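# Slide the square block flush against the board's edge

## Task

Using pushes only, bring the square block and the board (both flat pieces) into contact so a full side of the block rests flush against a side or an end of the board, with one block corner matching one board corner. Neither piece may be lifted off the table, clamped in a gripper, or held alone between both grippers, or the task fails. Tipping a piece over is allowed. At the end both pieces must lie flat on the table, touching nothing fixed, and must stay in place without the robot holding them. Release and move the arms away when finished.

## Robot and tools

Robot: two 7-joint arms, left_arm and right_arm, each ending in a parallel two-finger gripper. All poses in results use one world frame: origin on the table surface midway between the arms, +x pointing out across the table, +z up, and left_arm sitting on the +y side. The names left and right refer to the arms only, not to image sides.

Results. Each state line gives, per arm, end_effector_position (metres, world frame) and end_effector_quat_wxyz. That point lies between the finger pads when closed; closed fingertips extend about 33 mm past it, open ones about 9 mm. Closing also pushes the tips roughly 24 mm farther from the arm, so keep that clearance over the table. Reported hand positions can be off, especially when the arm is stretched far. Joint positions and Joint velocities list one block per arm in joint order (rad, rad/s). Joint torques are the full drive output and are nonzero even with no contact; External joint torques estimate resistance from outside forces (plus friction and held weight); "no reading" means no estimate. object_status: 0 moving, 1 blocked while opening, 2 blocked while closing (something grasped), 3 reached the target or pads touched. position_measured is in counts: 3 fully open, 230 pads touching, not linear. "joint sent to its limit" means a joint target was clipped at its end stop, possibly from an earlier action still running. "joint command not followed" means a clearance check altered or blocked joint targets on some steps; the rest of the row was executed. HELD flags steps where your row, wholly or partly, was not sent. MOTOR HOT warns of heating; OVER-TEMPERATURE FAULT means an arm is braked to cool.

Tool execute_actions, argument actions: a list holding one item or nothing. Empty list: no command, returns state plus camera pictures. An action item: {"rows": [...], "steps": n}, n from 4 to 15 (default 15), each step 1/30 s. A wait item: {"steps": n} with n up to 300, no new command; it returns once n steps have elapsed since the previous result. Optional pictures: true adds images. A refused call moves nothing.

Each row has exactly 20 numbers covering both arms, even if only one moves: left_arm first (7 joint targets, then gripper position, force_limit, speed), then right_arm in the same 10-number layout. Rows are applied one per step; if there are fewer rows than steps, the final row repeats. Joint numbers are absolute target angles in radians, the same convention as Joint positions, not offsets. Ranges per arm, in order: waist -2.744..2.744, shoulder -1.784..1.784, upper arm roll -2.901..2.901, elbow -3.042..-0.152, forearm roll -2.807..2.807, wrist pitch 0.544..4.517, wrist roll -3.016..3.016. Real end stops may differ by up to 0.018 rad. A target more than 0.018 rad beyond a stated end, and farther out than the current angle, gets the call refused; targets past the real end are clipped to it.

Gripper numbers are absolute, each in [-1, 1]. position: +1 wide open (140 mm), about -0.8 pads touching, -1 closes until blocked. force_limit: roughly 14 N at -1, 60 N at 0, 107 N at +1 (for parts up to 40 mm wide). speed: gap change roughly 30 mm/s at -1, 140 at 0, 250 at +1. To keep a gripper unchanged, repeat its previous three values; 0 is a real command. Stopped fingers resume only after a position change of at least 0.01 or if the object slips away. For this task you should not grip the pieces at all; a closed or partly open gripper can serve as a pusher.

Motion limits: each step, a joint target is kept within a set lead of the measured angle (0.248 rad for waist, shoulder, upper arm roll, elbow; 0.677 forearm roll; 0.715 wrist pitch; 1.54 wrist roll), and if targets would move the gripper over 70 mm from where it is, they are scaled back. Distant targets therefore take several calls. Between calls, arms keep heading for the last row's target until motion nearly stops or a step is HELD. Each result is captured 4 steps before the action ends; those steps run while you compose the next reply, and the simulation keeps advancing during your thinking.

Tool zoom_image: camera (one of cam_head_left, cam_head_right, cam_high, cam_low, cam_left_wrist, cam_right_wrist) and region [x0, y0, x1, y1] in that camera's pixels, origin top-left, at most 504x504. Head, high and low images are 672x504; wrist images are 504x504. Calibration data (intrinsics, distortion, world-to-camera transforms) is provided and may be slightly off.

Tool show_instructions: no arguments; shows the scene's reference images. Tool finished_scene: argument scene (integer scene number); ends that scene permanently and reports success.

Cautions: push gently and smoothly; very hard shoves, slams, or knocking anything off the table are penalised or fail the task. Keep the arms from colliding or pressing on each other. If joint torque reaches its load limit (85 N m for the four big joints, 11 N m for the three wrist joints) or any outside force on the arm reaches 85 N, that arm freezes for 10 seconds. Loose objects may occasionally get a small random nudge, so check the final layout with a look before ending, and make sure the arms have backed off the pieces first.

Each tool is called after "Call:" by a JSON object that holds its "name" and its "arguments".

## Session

Call:
{"name": "show_instructions", "arguments": {}}

Call:
{"name": "execute_actions", "arguments": {"actions": []}}

Reference images for this scene: manual page 1, manual page 2, manual page 3, manual page 4, manual page 5, manual page 6.

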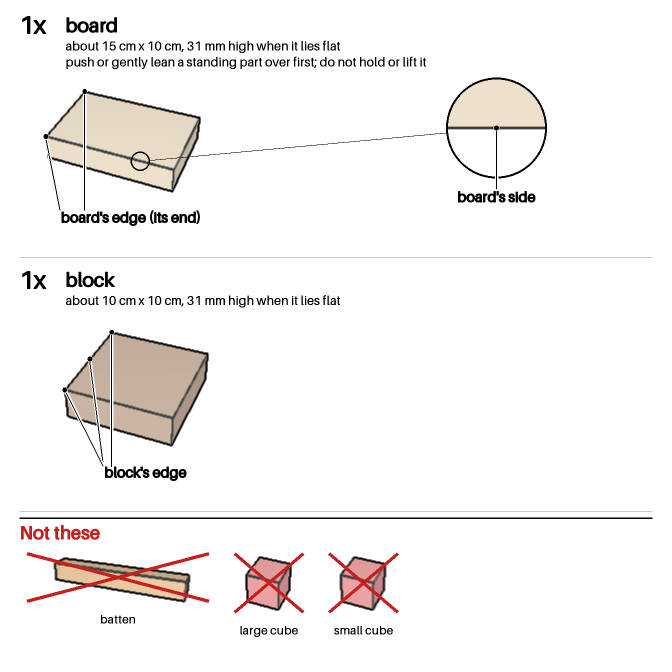

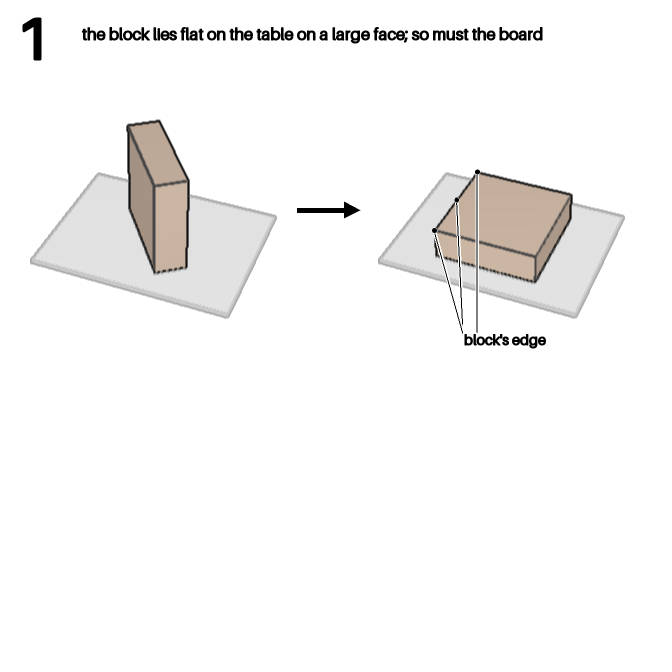

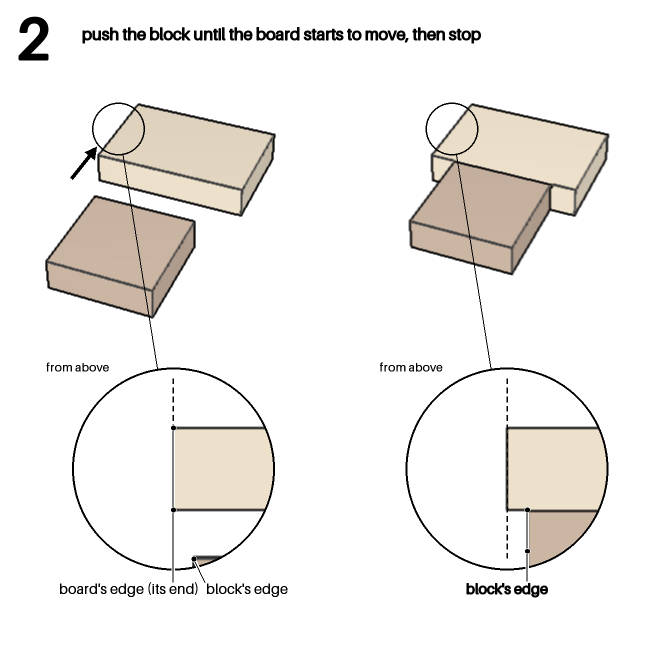

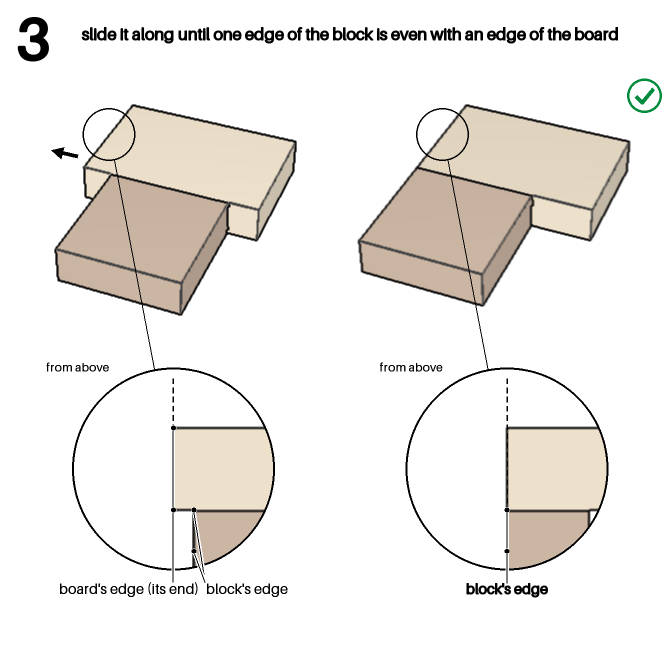

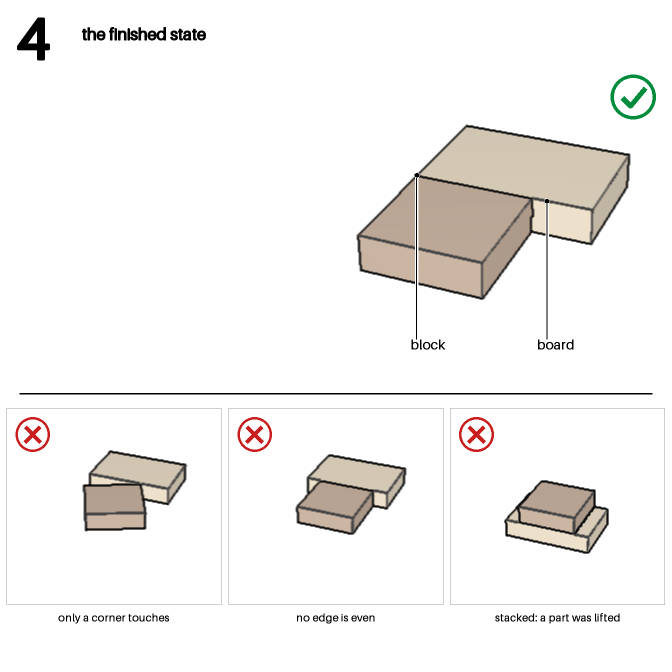

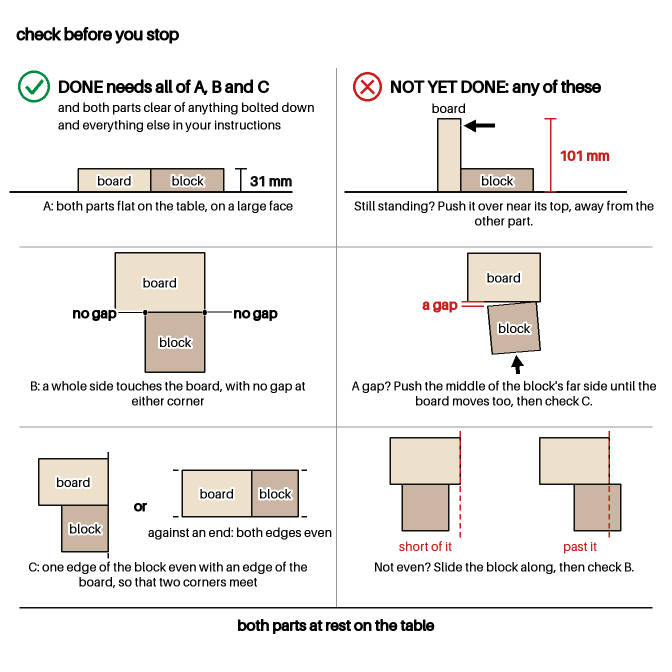

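Scene clock: 0.00 s of 4267.00 s.
left_arm: end_effector_position=(+0.4227, +0.2480, +0.1376) position_measured=3 object_status=3 end_effector_quat_wxyz=(+0.290, +0.564, -0.579, -0.513) | right_arm: end_effector_position=(+0.7198, -0.8498, +0.3298) position_measured=3 object_status=3 end_effector_quat_wxyz=(+0.000, +0.793, -0.513, +0.330)
Joint positions: left_arm=[-0.315  1.055 -0.038 -0.983 -0.113  0.785 -0.398] | right_arm=[-0.494  0.604  0.002 -1.235 -0.047  2.51  -0.926]
Joint velocities: left_arm=[-0.001  0.001  0.001  0.    -0.     0.     0.   ] | right_arm=[-0.001  0.     0.001  0.001  0.001 -0.     0.002]
Joint torques (N m, as the joint torque sensors report them, + toward a larger angle): no reading
External joint torques (N m, as the arm's controller estimates them; a push from outside toward a larger angle lowers the number): no reading
camera_calibration (this result's frames):
cam_left_wrist: T_world_to_cam=[[-0.386276, -0.1638, 0.907723, 0.0819099], [0.566369, 0.734619, 0.373578, -0.461283], [-0.728023, 0.65841, -0.190995, 0.347945], [0, 0, 0, 1]] pos_world=[0.546208, 0.123194, 0.164429]
cam_right_wrist: T_world_to_cam=[[-0.814099, -0.42557, -0.395136, 0.359173], [-0.385752, 0.904905, -0.179839, 1.1114], [0.434095, 0.00601766, -0.900847, 0.178496], [0, 0, 0, 1]] pos_world=[0.643644, -0.853937, 0.502594]

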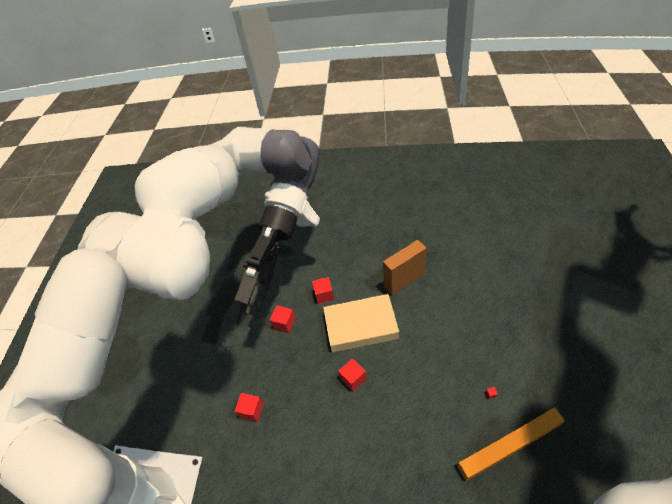

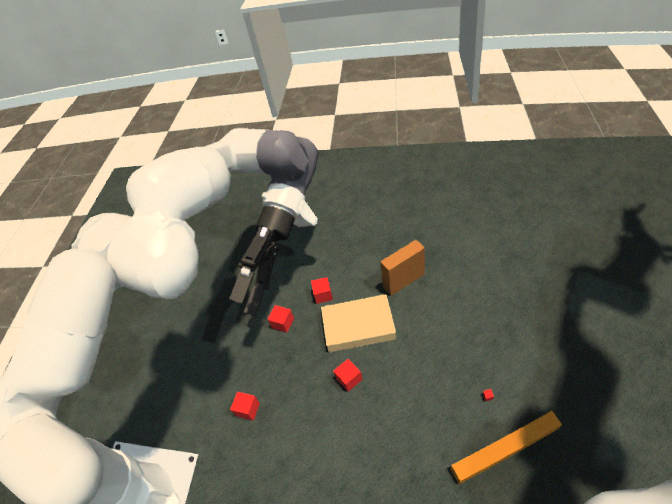

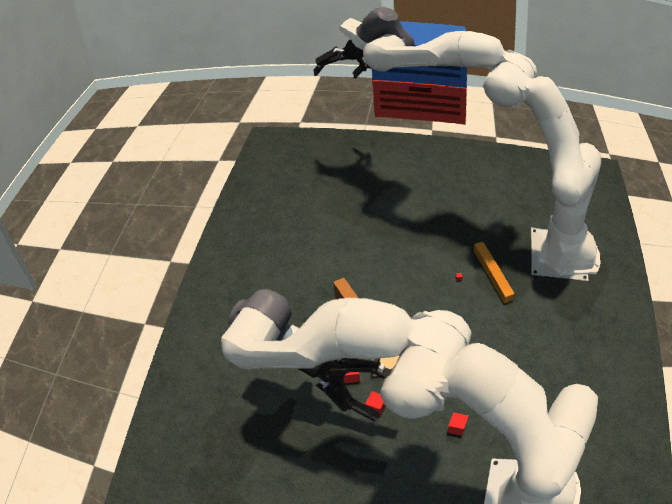

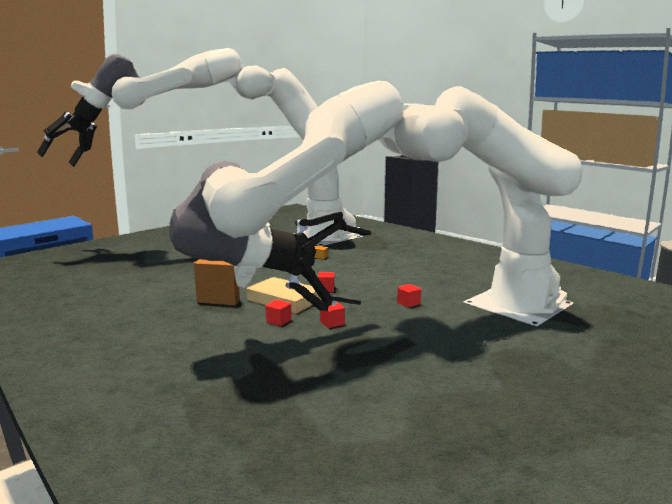

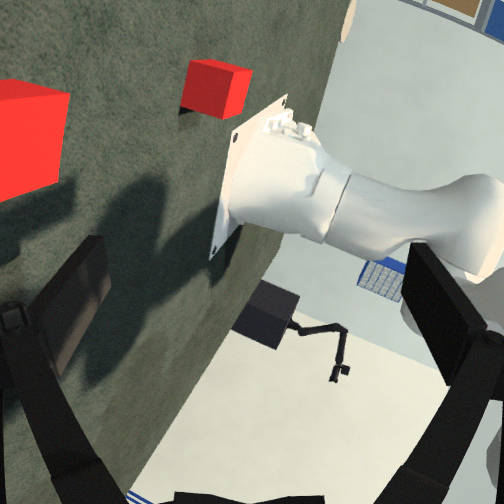

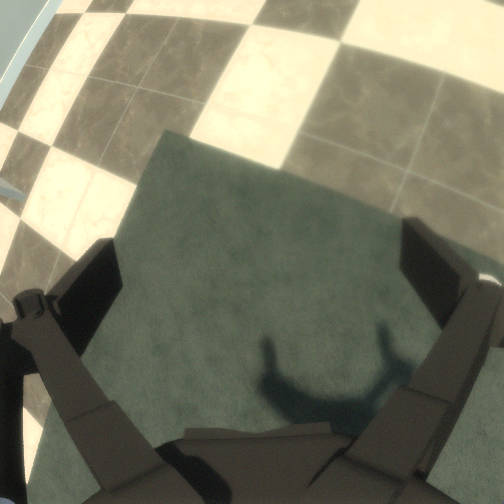

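Call:
{"name": "zoom_image", "arguments": {"camera": "cam_head_left", "region": [305, 265, 415, 365]}}

Call:
{"name": "zoom_image", "arguments": {"camera": "cam_head_left", "region": [365, 230, 445, 310]}}

Region (305, 265, 415, 365) of cam_head_left's 672x504 image, scaled by 4.582, with more detail than that image has; it fills the top 458 rows of this view, and the rest is white.

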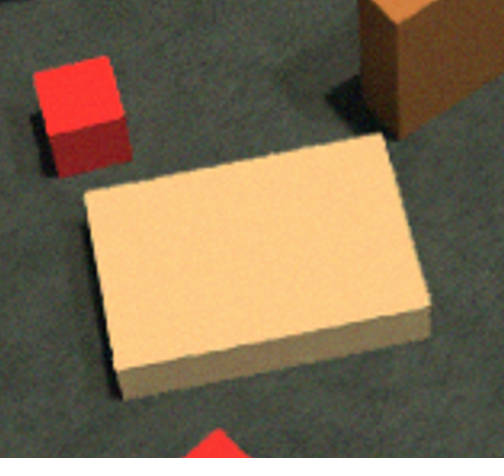

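Region (365, 230, 445, 310) of cam_head_left's 672x504 image, scaled by 6.300, with more detail than that image has.

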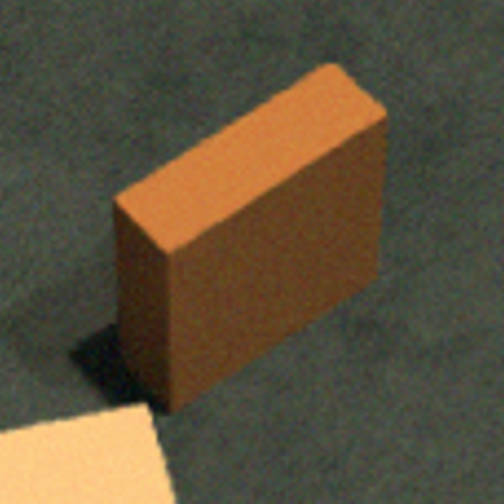

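Call:
{"name": "execute_actions", "arguments": {"actions": [{"rows": [
[-0.315,1.052,-0.038,-0.985,-0.112,0.786,-0.4,0,0,0, -0.492,0.604,0,-1.235,-0.045,2.505,-0.9,0,0,0],
[-0.315,1.044,-0.037,-0.991,-0.11,0.789,-0.41,0,0,0, -0.487,0.605,0,-1.234,-0.043,2.495,-0.83,0,0,0],
[-0.315,1.030,-0.036,-1.002,-0.107,0.795,-0.42,0,0,0, -0.479,0.605,0,-1.234,-0.04,2.48,-0.75,0,0,0],
[-0.315,1.011,-0.035,-1.016,-0.103,0.802,-0.43,0,0,0, -0.467,0.607,0,-1.232,-0.037,2.465,-0.66,0,0,0],
[-0.315,0.985,-0.033,-1.036,-0.098,0.812,-0.44,0,0,0, -0.453,0.608,0,-1.231,-0.034,2.45,-0.57,0,0,0],
[-0.315,0.955,-0.031,-1.058,-0.092,0.824,-0.455,0,0,0, -0.434,0.610,0,-1.229,-0.031,2.43,-0.48,0,0,0],
[-0.315,0.916,-0.028,-1.087,-0.085,0.839,-0.47,0,0,0, -0.412,0.612,0,-1.227,-0.028,2.41,-0.39,0,0,0],
[-0.315,0.877,-0.026,-1.116,-0.077,0.856,-0.485,0,0,0, -0.387,0.614,0,-1.225,-0.025,2.39,-0.31,0,0,0],
[-0.315,0.830,-0.023,-1.152,-0.067,0.876,-0.5,0,0,0, -0.361,0.617,0,-1.222,-0.022,2.37,-0.23,0,0,0],
[-0.315,0.783,-0.02,-1.187,-0.058,0.90,-0.515,0,0,0, -0.334,0.619,0,-1.220,-0.019,2.35,-0.16,0,0,0],
[-0.315,0.739,-0.016,-1.221,-0.049,0.93,-0.53,0,0,0, -0.307,0.622,0,-1.217,-0.016,2.33,-0.09,0,0,0],
[-0.315,0.694,-0.013,-1.254,-0.04,0.97,-0.545,0,0,0, -0.281,0.625,0,-1.215,-0.013,2.31,-0.02,0,0,0],
[-0.316,0.650,-0.01,-1.290,-0.03,1.02,-0.56,0,0,0, -0.254,0.627,0,-1.212,-0.01,2.29,0.05,0,0,0],
[-0.318,0.605,-0.007,-1.330,-0.02,1.07,-0.575,0,0,0, -0.228,0.630,0,-1.210,-0.007,2.27,0.12,0,0,0],
[-0.322,0.561,-0.004,-1.375,-0.01,1.13,-0.59,0,0,0, -0.201,0.632,0,-1.207,-0.004,2.25,0.19,0,0,0]], "steps": 15}]}}

Call:
{"name": "execute_actions", "arguments": {"actions": [{"rows": [
[-0.328,0.517,0,-1.425,0,1.19,-0.605,0,0,0, -0.174,0.635,0,-1.205,0,2.23,0.26,0,0,0],
[-0.336,0.475,0,-1.478,0,1.255,-0.62,0,0,0, -0.148,0.637,0,-1.202,0,2.21,0.33,0,0,0],
[-0.346,0.433,0,-1.531,0,1.32,-0.635,0,0,0, -0.121,0.640,0,-1.199,0,2.19,0.40,0,0,0],
[-0.357,0.391,0,-1.584,0,1.385,-0.65,0,0,0, -0.094,0.642,0,-1.197,0,2.17,0.47,0,0,0],
[-0.369,0.349,0,-1.637,0,1.45,-0.665,0,0,0, -0.068,0.645,0,-1.194,0,2.15,0.54,0,0,0],
[-0.382,0.307,0,-1.690,0,1.515,-0.68,0,0,0, -0.041,0.648,0,-1.192,0,2.13,0.61,0,0,0],
[-0.396,0.267,0,-1.743,0,1.58,-0.695,0,0,0, -0.014,0.650,0,-1.189,0,2.11,0.68,0,0,0],
[-0.410,0.229,0,-1.796,0,1.645,-0.71,0,0,0, 0.012,0.653,0,-1.187,0,2.09,0.75,0,0,0],
[-0.424,0.193,0,-1.849,0,1.71,-0.725,0,0,0, 0.039,0.655,0,-1.184,0,2.07,0.82,0,0,0],
[-0.438,0.159,0,-1.900,0,1.775,-0.74,0,0,0, 0.066,0.658,0,-1.182,0,2.05,0.89,0,0,0],
[-0.452,0.127,0,-1.949,0,1.84,-0.755,0,0,0, 0.092,0.660,0,-1.179,0,2.03,0.96,0,0,0],
[-0.466,0.097,0,-1.996,0,1.90,-0.77,0,0,0, 0.119,0.663,0,-1.177,0,2.01,1.03,0,0,0],
[-0.480,0.070,0,-2.041,0,1.96,-0.785,0,0,0, 0.146,0.666,0,-1.174,0,1.99,1.10,0,0,0],
[-0.494,0.046,0,-2.084,0,2.015,-0.80,0,0,0, 0.172,0.668,0,-1.172,0,1.97,1.17,0,0,0],
[-0.508,0.025,0,-2.125,0,2.07,-0.815,0,0,0, 0.199,0.671,0,-1.169,0,1.95,1.24,0,0,0]], "steps": 15}]}}

Call:
{"name": "execute_actions", "arguments": {"actions": [{"rows": [
[-0.522,0.007,0,-2.163,0,2.12,-0.83,0,0,0, 0.226,0.673,0,-1.166,0,1.93,1.31,0,0,0],
[-0.536,-0.008,0,-2.198,0,2.165,-0.845,0,0,0, 0.252,0.676,0,-1.164,0,1.91,1.38,0,0,0],
[-0.550,-0.021,0,-2.230,0,2.205,-0.86,0,0,0, 0.279,0.678,0,-1.161,0,1.89,1.45,0,0,0],
[-0.564,-0.032,0,-2.259,0,2.24,-0.875,0,0,0, 0.306,0.681,0,-1.159,0,1.875,1.5,0,0,0],
[-0.578,-0.041,0,-2.285,0,2.27,-0.89,0,0,0, 0.332,0.684,0,-1.156,0,1.86,1.53,0,0,0],
[-0.591,-0.048,0,-2.308,0,2.295,-0.905,0,0,0, 0.359,0.686,0,-1.154,0,1.85,1.55,0,0,0],
[-0.603,-0.053,0,-2.328,0,2.315,-0.92,0,0,0, 0.386,0.689,0,-1.151,0,1.84,1.55,0,0,0],
[-0.614,-0.057,0,-2.345,0,2.33,-0.93,0,0,0, 0.411,0.691,0,-1.149,0,1.833,1.55,0,0,0],
[-0.624,-0.059,0,-2.359,0,2.34,-0.935,0,0,0, 0.433,0.693,0,-1.147,0,1.83,1.54,0,0,0],
[-0.632,-0.06,0,-2.370,0,2.35,-0.935,0,0,0, 0.452,0.695,0,-1.145,0,1.83,1.52,0,0,0],
[-0.638,-0.06,0,-2.378,0,2.35,-0.935,0,0,0, 0.466,0.696,0,-1.143,0,1.83,1.5,0,0,0],
[-0.643,-0.06,0,-2.384,0,2.35,-0.93,0,0,0, 0.478,0.698,0,-1.142,0,1.83,1.47,0,0,0],
[-0.646,-0.06,0,-2.388,0,2.345,-0.928,0,0,0, 0.486,0.699,0,-1.141,0,1.833,1.44,0,0,0],
[-0.648,-0.06,0,-2.390,0,2.34,-0.925,0,0,0, 0.491,0.699,0,-1.140,0,1.835,1.42,0,0,0],
[-0.648,-0.06,0,-2.391,0,2.333,-0.922,0,0,0, 0.494,0.699,0,-1.139,0,1.837,1.40,0,0,0]], "steps": 15}]}}

Call:
{"name": "execute_actions", "arguments": {"actions": [{"steps": 14}], "pictures": true}}

Scene clock: 5.47 s of 4267.00 s.
left_arm: end_effector_position=(+0.4268, +0.2622, +0.1869) position_measured=78 object_status=0 end_effector_quat_wxyz=(+0.240, +0.606, -0.579, -0.489) | right_arm: end_effector_position=(+0.7481, -0.7610, +0.3037) position_measured=78 object_status=0 end_effector_quat_wxyz=(-0.063, +0.738, -0.611, +0.280)
Joint positions: left_arm=[-0.316  0.842 -0.024 -1.159 -0.075  0.853 -0.447] | right_arm=[-0.386  0.614 -0.007 -1.226 -0.029  2.421 -0.6  ]
Joint velocities: left_arm=[-0.    -1.258  0.09  -0.778  0.209  0.421 -0.257] | right_arm=[ 0.604  0.06   0.044  0.038  0.052 -0.341  1.137]
Joint torques (N m, as the joint torque sensors report them, + toward a larger angle): left_arm=[  0.64 -52.1    0.08  22.47   0.92   0.04  -0.18] | right_arm=[  0.92 -49.62   1.94  27.31   1.6    2.92   0.43]
External joint torques (N m, as the arm's controller estimates them; a push from outside toward a larger angle lowers the number): left_arm=[ 0.11 -1.52  0.59 -0.41  0.69  0.65 -0.22] | right_arm=[ 1.84  2.22  1.43  2.12  0.78 -0.53  0.46]
Steps of this call (steps 1 to 90: nothing new was sent; then 2.10 s passed at rest; steps 91 to 101: the first 11 steps of this action). Readings (joint positions | what the end effector reports):
91: left_arm=[-0.315 1.055 -0.038 -0.983 -0.113 0.785 -0.398] | right_arm=[-0.494 0.604 0.002 -1.235 -0.047 2.510 -0.924] | left_arm position_measured=3 object_status=0 | right_arm position_measured=3 object_status=0
92: left_arm=[-0.315 1.053 -0.038 -0.985 -0.113 0.785 -0.398] | right_arm=[-0.493 0.604 0.002 -1.235 -0.047 2.509 -0.915] | left_arm position_measured=10 object_status=0 | right_arm position_measured=10 object_status=0
94: left_arm=[-0.315 1.042 -0.037 -1.000 -0.111 0.789 -0.403] | right_arm=[-0.488 0.604 -0.001 -1.235 -0.044 2.498 -0.875] | left_arm position_measured=25 object_status=0 | right_arm position_measured=25 object_status=0
98: left_arm=[-0.316 0.960 -0.032 -1.072 -0.096 0.813 -0.423] | right_arm=[-0.444 0.608 -0.007 -1.230 -0.036 2.457 -0.722] | left_arm position_measured=55 object_status=0 | right_arm position_measured=55 object_status=0
101: the state above

Scene clock: 5.97 s of 4267.00 s.
left_arm: end_effector_position=(+0.4503, +0.2357, +0.2052) position_measured=129 object_status=3 end_effector_quat_wxyz=(+0.058, +0.741, -0.628, -0.232) | right_arm: end_effector_position=(+0.7824, -0.4607, +0.2461) position_measured=129 object_status=3 end_effector_quat_wxyz=(-0.122, +0.652, -0.736, +0.135)
Joint positions: left_arm=[-0.421  0.198  0.001 -1.838 -0.003  1.553 -0.63 ] | right_arm=[-0.046  0.646 -0.002 -1.197 -0.009  2.21   0.038]
Joint velocities: left_arm=[-0.414 -0.978 -0.038 -1.403  0.003  1.678 -0.398] | right_arm=[ 0.689  0.064  0.028  0.053  0.01  -0.432  1.327]
Joint torques (N m, as the joint torque sensors report them, + toward a larger angle): left_arm=[  1.96 -32.95   1.41  25.     1.46   2.66  -0.22] | right_arm=[ -3.13 -50.69   0.8   27.75   1.38   2.71   0.38]
External joint torques (N m, as the arm's controller estimates them; a push from outside toward a larger angle lowers the number): left_arm=[-0.72 -2.16 -0.84 -1.18  0.54  0.8  -0.23] | right_arm=[ 0.25  2.16  1.37  2.59  0.6  -0.54  0.41]
Steps of this call (steps 1 to 4: the last 4 steps of your previous action; steps 5 to 15: the first 11 steps of this action). Readings (joint positions | what the end effector reports):
5: left_arm=[-0.319 0.607 -0.008 -1.332 -0.032 1.003 -0.500] | right_arm=[-0.276 0.624 -0.004 -1.217 -0.019 2.356 -0.399] | left_arm position_measured=116 object_status=0 | right_arm position_measured=116 object_status=0
6: left_arm=[-0.322 0.560 -0.004 -1.376 -0.024 1.047 -0.512] | right_arm=[-0.254 0.627 -0.004 -1.215 -0.017 2.342 -0.358] | left_arm position_measured=123 object_status=0 | right_arm position_measured=123 object_status=0
8: left_arm=[-0.333 0.471 0.001 -1.472 -0.014 1.146 -0.537] | right_arm=[-0.209 0.631 -0.003 -1.211 -0.014 2.314 -0.274] | left_arm position_measured=129 object_status=0 | right_arm position_measured=129 object_status=0
12: left_arm=[-0.378 0.309 0.002 -1.681 -0.005 1.371 -0.589] | right_arm=[-0.116 0.640 -0.002 -1.203 -0.010 2.256 -0.098] | left_arm position_measured=129 object_status=0 | right_arm position_measured=129 object_status=0
15: the state above

Scene clock: 6.47 s of 4267.00 s.
left_arm: end_effector_position=(+0.4234, +0.1427, +0.1379) position_measured=129 object_status=3 end_effector_quat_wxyz=(+0.002, +0.765, -0.643, -0.024) | right_arm: end_effector_position=(+0.6958, -0.1679, +0.1982) position_measured=129 object_status=3 end_effector_quat_wxyz=(+0.064, -0.533, +0.843, -0.022)
Joint positions: left_arm=[-0.62  -0.053 -0.001 -2.348 -0.002  2.248 -0.838] | right_arm=[ 0.324  0.682 -0.002 -1.162 -0.006  1.98   0.728]
Joint velocities: left_arm=[-0.252 -0.054 -0.011 -0.389  0.001  0.584 -0.307] | right_arm=[ 0.759  0.073  0.028  0.067  0.002 -0.381  1.181]
Joint torques (N m, as the joint torque sensors report them, + toward a larger angle): left_arm=[  1.61 -30.21   1.09  23.96   1.19   3.19  -0.32] | right_arm=[ -2.43 -50.4    0.22  26.39   1.29   2.21   0.38]
External joint torques (N m, as the arm's controller estimates them; a push from outside toward a larger angle lowers the number): left_arm=[-0.8  -1.71 -1.05 -0.54  0.53  0.51 -0.31] | right_arm=[ 1.18  3.21  0.72  1.56  0.54 -0.55  0.4 ]
Steps of this call (steps 1 to 4: the last 4 steps of your previous action; steps 5 to 15: the first 11 steps of this action). Readings (joint positions | what the end effector reports):
5: left_arm=[-0.493 0.053 -0.000 -2.070 -0.002 1.852 -0.701] | right_arm=[0.074 0.658 -0.002 -1.186 -0.008 2.131 0.274] | left_arm position_measured=129 object_status=3 | right_arm position_measured=129 object_status=3
6: left_arm=[-0.507 0.032 -0.001 -2.110 -0.002 1.907 -0.715] | right_arm=[0.098 0.660 -0.002 -1.183 -0.007 2.115 0.323] | left_arm position_measured=129 object_status=3 | right_arm position_measured=129 object_status=3
8: left_arm=[-0.534 -0.002 -0.001 -2.183 -0.002 2.010 -0.744] | right_arm=[0.147 0.665 -0.002 -1.179 -0.007 2.082 0.421] | left_arm position_measured=129 object_status=3 | right_arm position_measured=129 object_status=3
12: left_arm=[-0.588 -0.041 -0.001 -2.295 -0.002 2.170 -0.802] | right_arm=[0.247 0.675 -0.002 -1.170 -0.007 2.021 0.604] | left_arm position_measured=129 object_status=3 | right_arm position_measured=129 object_status=3
15: the state above

Scene clock: 6.93 s of 4267.00 s.
left_arm: end_effector_position=(+0.4188, +0.1298, +0.1293) position_measured=129 object_status=3 end_effector_quat_wxyz=(+0.001, +0.777, -0.629, -0.003) | right_arm: end_effector_position=(+0.6114, -0.0487, +0.1816) position_measured=129 object_status=3 end_effector_quat_wxyz=(+0.006, -0.392, +0.920, +0.001)
Joint positions: left_arm=[-0.647 -0.058 -0.001 -2.389 -0.002  2.325 -0.901] | right_arm=[ 0.501  0.699  0.005 -1.142 -0.001  1.852  1.231]
Joint velocities: left_arm=[-0.001 -0.002 -0.001 -0.    -0.001  0.028 -0.055] | right_arm=[-0.075  0.    -0.053  0.006 -0.001 -0.067  0.541]
Joint torques (N m, as the joint torque sensors report them, + toward a larger angle): left_arm=[ -0.65 -29.14   0.64  21.73   1.14   2.87  -0.16] | right_arm=[  0.36 -50.4    1.13  26.55   1.07   1.88   0.38]
External joint torques (N m, as the arm's controller estimates them; a push from outside toward a larger angle lowers the number): left_arm=[-0.6  -1.48  0.74 -0.14  0.53  0.37 -0.16] | right_arm=[-0.05  2.13  0.16  2.13  0.3  -0.6   0.38]
Kept back: nothing.
Steps of this call (steps 1 to 4: the last 4 steps of your previous action; steps 5 to 14: the robot went on to your last target). Readings (joint positions | what the end effector reports):
1: left_arm=[-0.628 -0.054 -0.001 -2.360 -0.002 2.266 -0.847] | right_arm=[0.350 0.685 -0.002 -1.159 -0.006 1.966 0.769] | left_arm position_measured=129 object_status=3 | right_arm position_measured=129 object_status=3
2: left_arm=[-0.634 -0.055 -0.001 -2.369 -0.002 2.279 -0.855] | right_arm=[0.376 0.688 -0.002 -1.157 -0.006 1.952 0.811] | left_arm position_measured=129 object_status=3 | right_arm position_measured=129 object_status=3
4: left_arm=[-0.643 -0.055 -0.001 -2.381 -0.002 2.297 -0.868] | right_arm=[0.429 0.693 -0.001 -1.150 -0.005 1.923 0.906] | left_arm position_measured=129 object_status=3 | right_arm position_measured=129 object_status=3
8: left_arm=[-0.646 -0.056 -0.001 -2.388 -0.002 2.314 -0.885] | right_arm=[0.499 0.698 0.010 -1.144 -0.002 1.878 1.079] | left_arm position_measured=129 object_status=3 | right_arm position_measured=129 object_status=3
14: the state above
camera_calibration (this result's frames):
cam_left_wrist: T_world_to_cam=[[-0.975353, -0.219029, -0.0267099, 0.443276], [-0.208279, 0.873927, 0.439172, -0.0712987], [-0.0728489, 0.433911, -0.898006, 0.267522], [0, 0, 0, 1]] pos_world=[0.436989, 0.0433194, 0.283389]
cam_right_wrist: T_world_to_cam=[[-0.670336, 0.741511, -0.0284644, 0.455617], [0.679389, 0.628702, 0.37837, -0.448049], [0.298461, 0.234297, -0.925217, 0.185756], [0, 0, 0, 1]] pos_world=[0.554376, -0.0996775, 0.354362]

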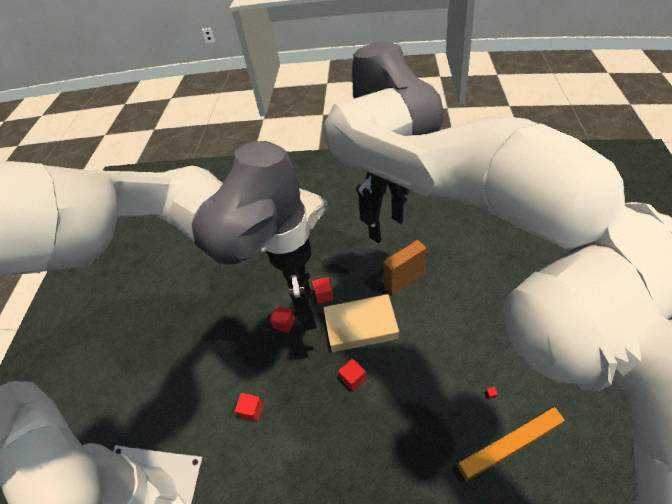

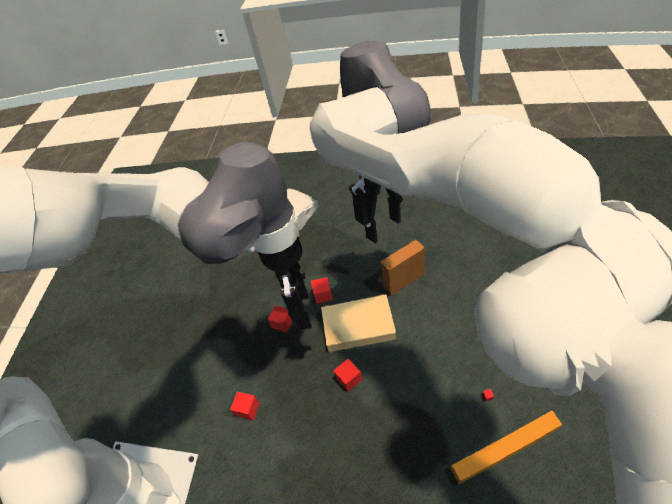

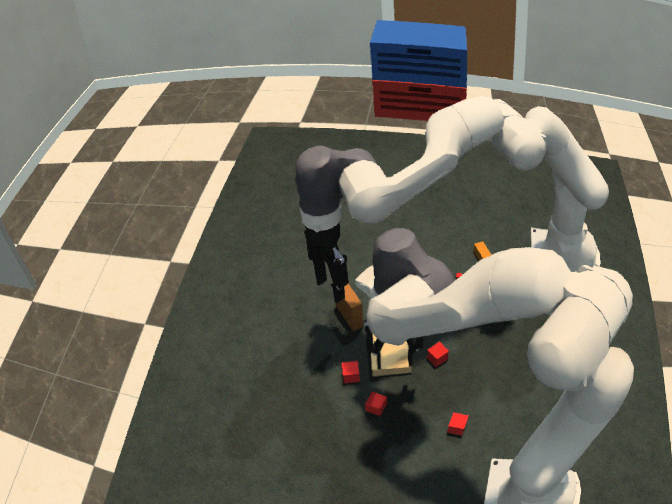

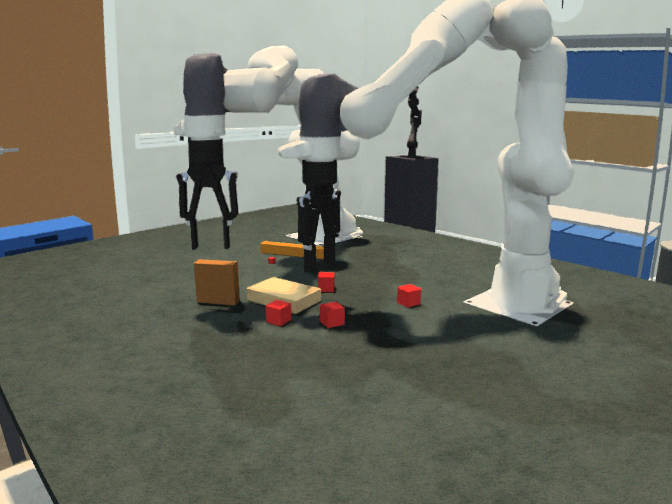

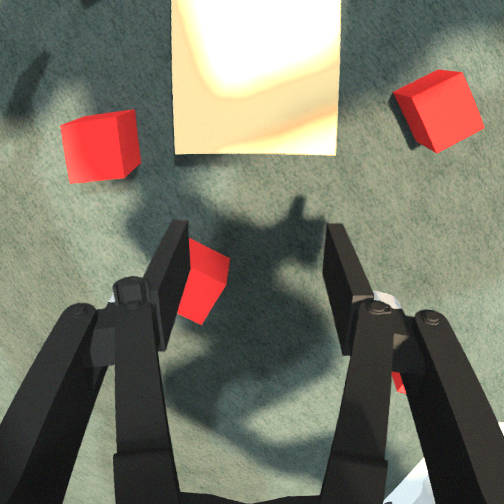

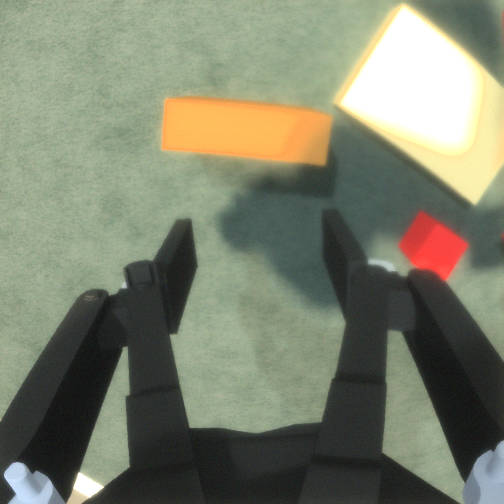

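Call:
{"name": "execute_actions", "arguments": {"actions": [{"steps": 20}], "pictures": true}}

Call:
{"name": "zoom_image", "arguments": {"camera": "cam_right_wrist", "region": [130, 0, 382, 252]}}

Call:
{"name": "zoom_image", "arguments": {"camera": "cam_left_wrist", "region": [130, 0, 382, 252]}}

Scene clock: 7.60 s of 4267.00 s.
left_arm: end_effector_position=(+0.4198, +0.1290, +0.1296) position_measured=129 object_status=3 end_effector_quat_wxyz=(+0.001, +0.782, -0.624, -0.001) | right_arm: end_effector_position=(+0.6124, -0.0580, +0.1809) position_measured=129 object_status=3 end_effector_quat_wxyz=(+0.001, -0.319, +0.948, -0.000)
Joint positions: left_arm=[-0.647 -0.058 -0.001 -2.389 -0.002  2.33  -0.916] | right_arm=[ 0.494  0.699  0.001 -1.142 -0.001  1.841  1.377]
Joint velocities: left_arm=[-0.    -0.001  0.001  0.     0.     0.    -0.006] | right_arm=[ 0.    -0.001 -0.     0.     0.    -0.     0.06 ]
Joint torques (N m, as the joint torque sensors report them, + toward a larger angle): left_arm=[  0.01 -29.32   0.54  21.68   1.16   2.88  -0.18] | right_arm=[  0.17 -50.08   0.81  25.66   1.09   1.86   0.25]
External joint torques (N m, as the arm's controller estimates them; a push from outside toward a larger angle lowers the number): left_arm=[-0.08 -1.65  0.51 -0.18  0.56  0.36 -0.18] | right_arm=[ 0.27  2.62  0.27  1.17  0.31 -0.59  0.25]
Kept back: nothing.
Steps of this call (steps 1 to 20: the robot went on to your last target). Readings (joint positions | what the end effector reports):
1: left_arm=[-0.647 -0.058 -0.001 -2.389 -0.002 2.326 -0.903] | right_arm=[0.498 0.699 0.004 -1.142 -0.001 1.850 1.248] | left_arm position_measured=129 object_status=3 | right_arm position_measured=129 object_status=3
2: left_arm=[-0.647 -0.058 -0.001 -2.389 -0.002 2.327 -0.904] | right_arm=[0.496 0.699 0.002 -1.142 -0.001 1.848 1.264] | left_arm position_measured=129 object_status=3 | right_arm position_measured=129 object_status=3
4: left_arm=[-0.647 -0.058 -0.001 -2.389 -0.002 2.328 -0.907] | right_arm=[0.494 0.699 0.001 -1.142 -0.001 1.846 1.290] | left_arm position_measured=129 object_status=3 | right_arm position_measured=129 object_status=3
8: left_arm=[-0.647 -0.058 -0.001 -2.389 -0.002 2.329 -0.911] | right_arm=[0.494 0.699 0.001 -1.142 -0.001 1.843 1.327] | left_arm position_measured=129 object_status=3 | right_arm position_measured=129 object_status=3
20: the state above
camera_calibration (this result's frames):
cam_left_wrist: T_world_to_cam=[[-0.971917, -0.233483, -0.0293916, 0.444858], [-0.222652, 0.87194, 0.436058, -0.0637845], [-0.0761845, 0.430357, -0.899438, 0.270314], [0, 0, 0, 1]] pos_world=[0.438757, 0.0431516, 0.28402]
cam_right_wrist: T_world_to_cam=[[-0.546896, 0.836711, -0.0286132, 0.393063], [0.772312, 0.517407, 0.368543, -0.504156], [0.323169, 0.179457, -0.92917, 0.169359], [0, 0, 0, 1]] pos_world=[0.549599, -0.0984185, 0.354413]

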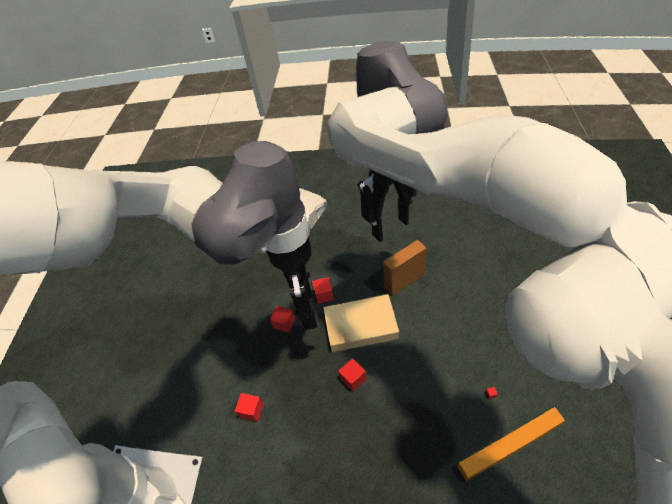

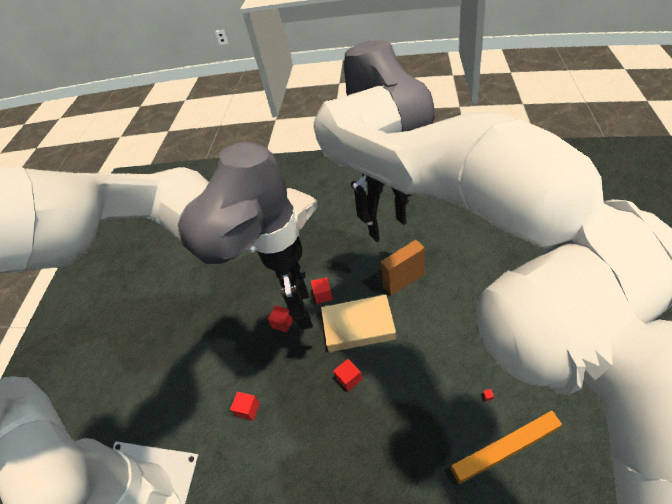

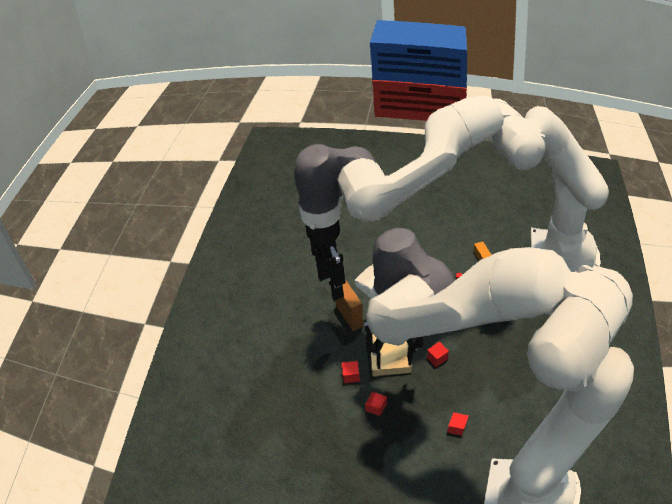

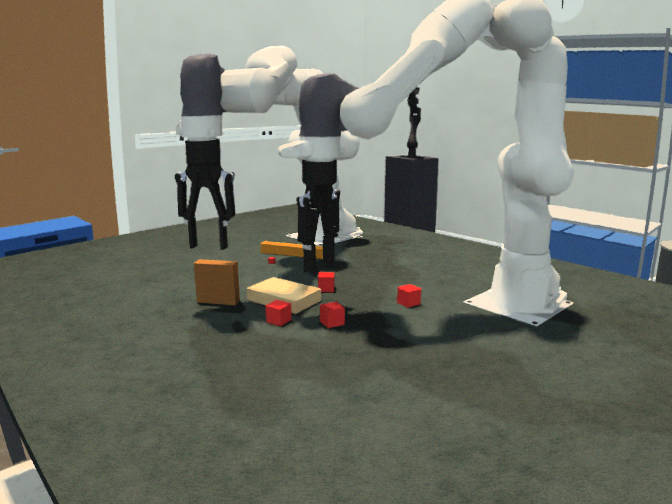

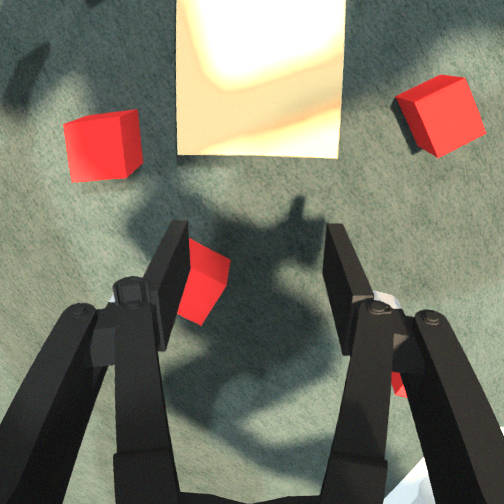

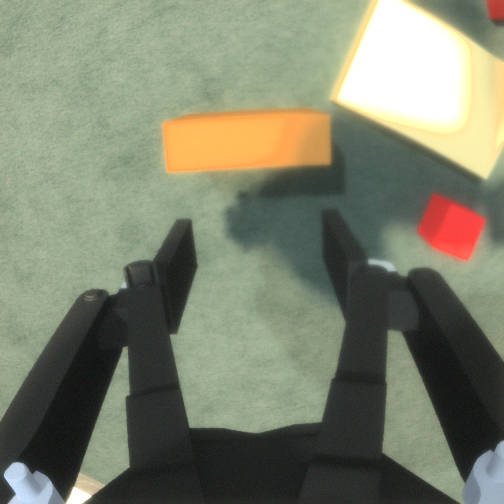

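Region (130, 0, 382, 252) of cam_right_wrist's 504x504 image, scaled by 2.000, with more detail than that image has.

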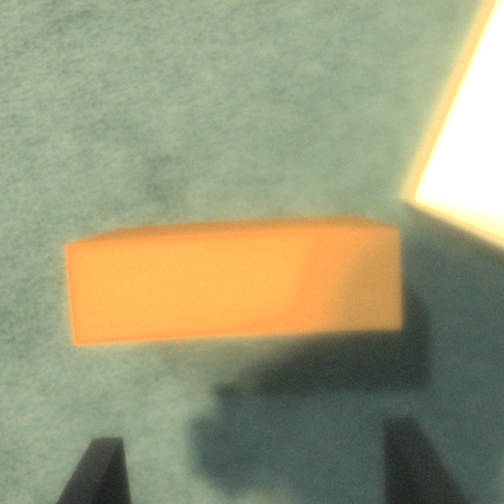

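Region (130, 0, 382, 252) of cam_left_wrist's 504x504 image, scaled by 2.000, with more detail than that image has.

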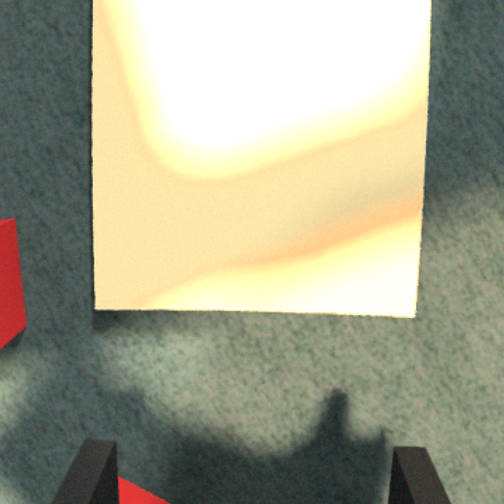

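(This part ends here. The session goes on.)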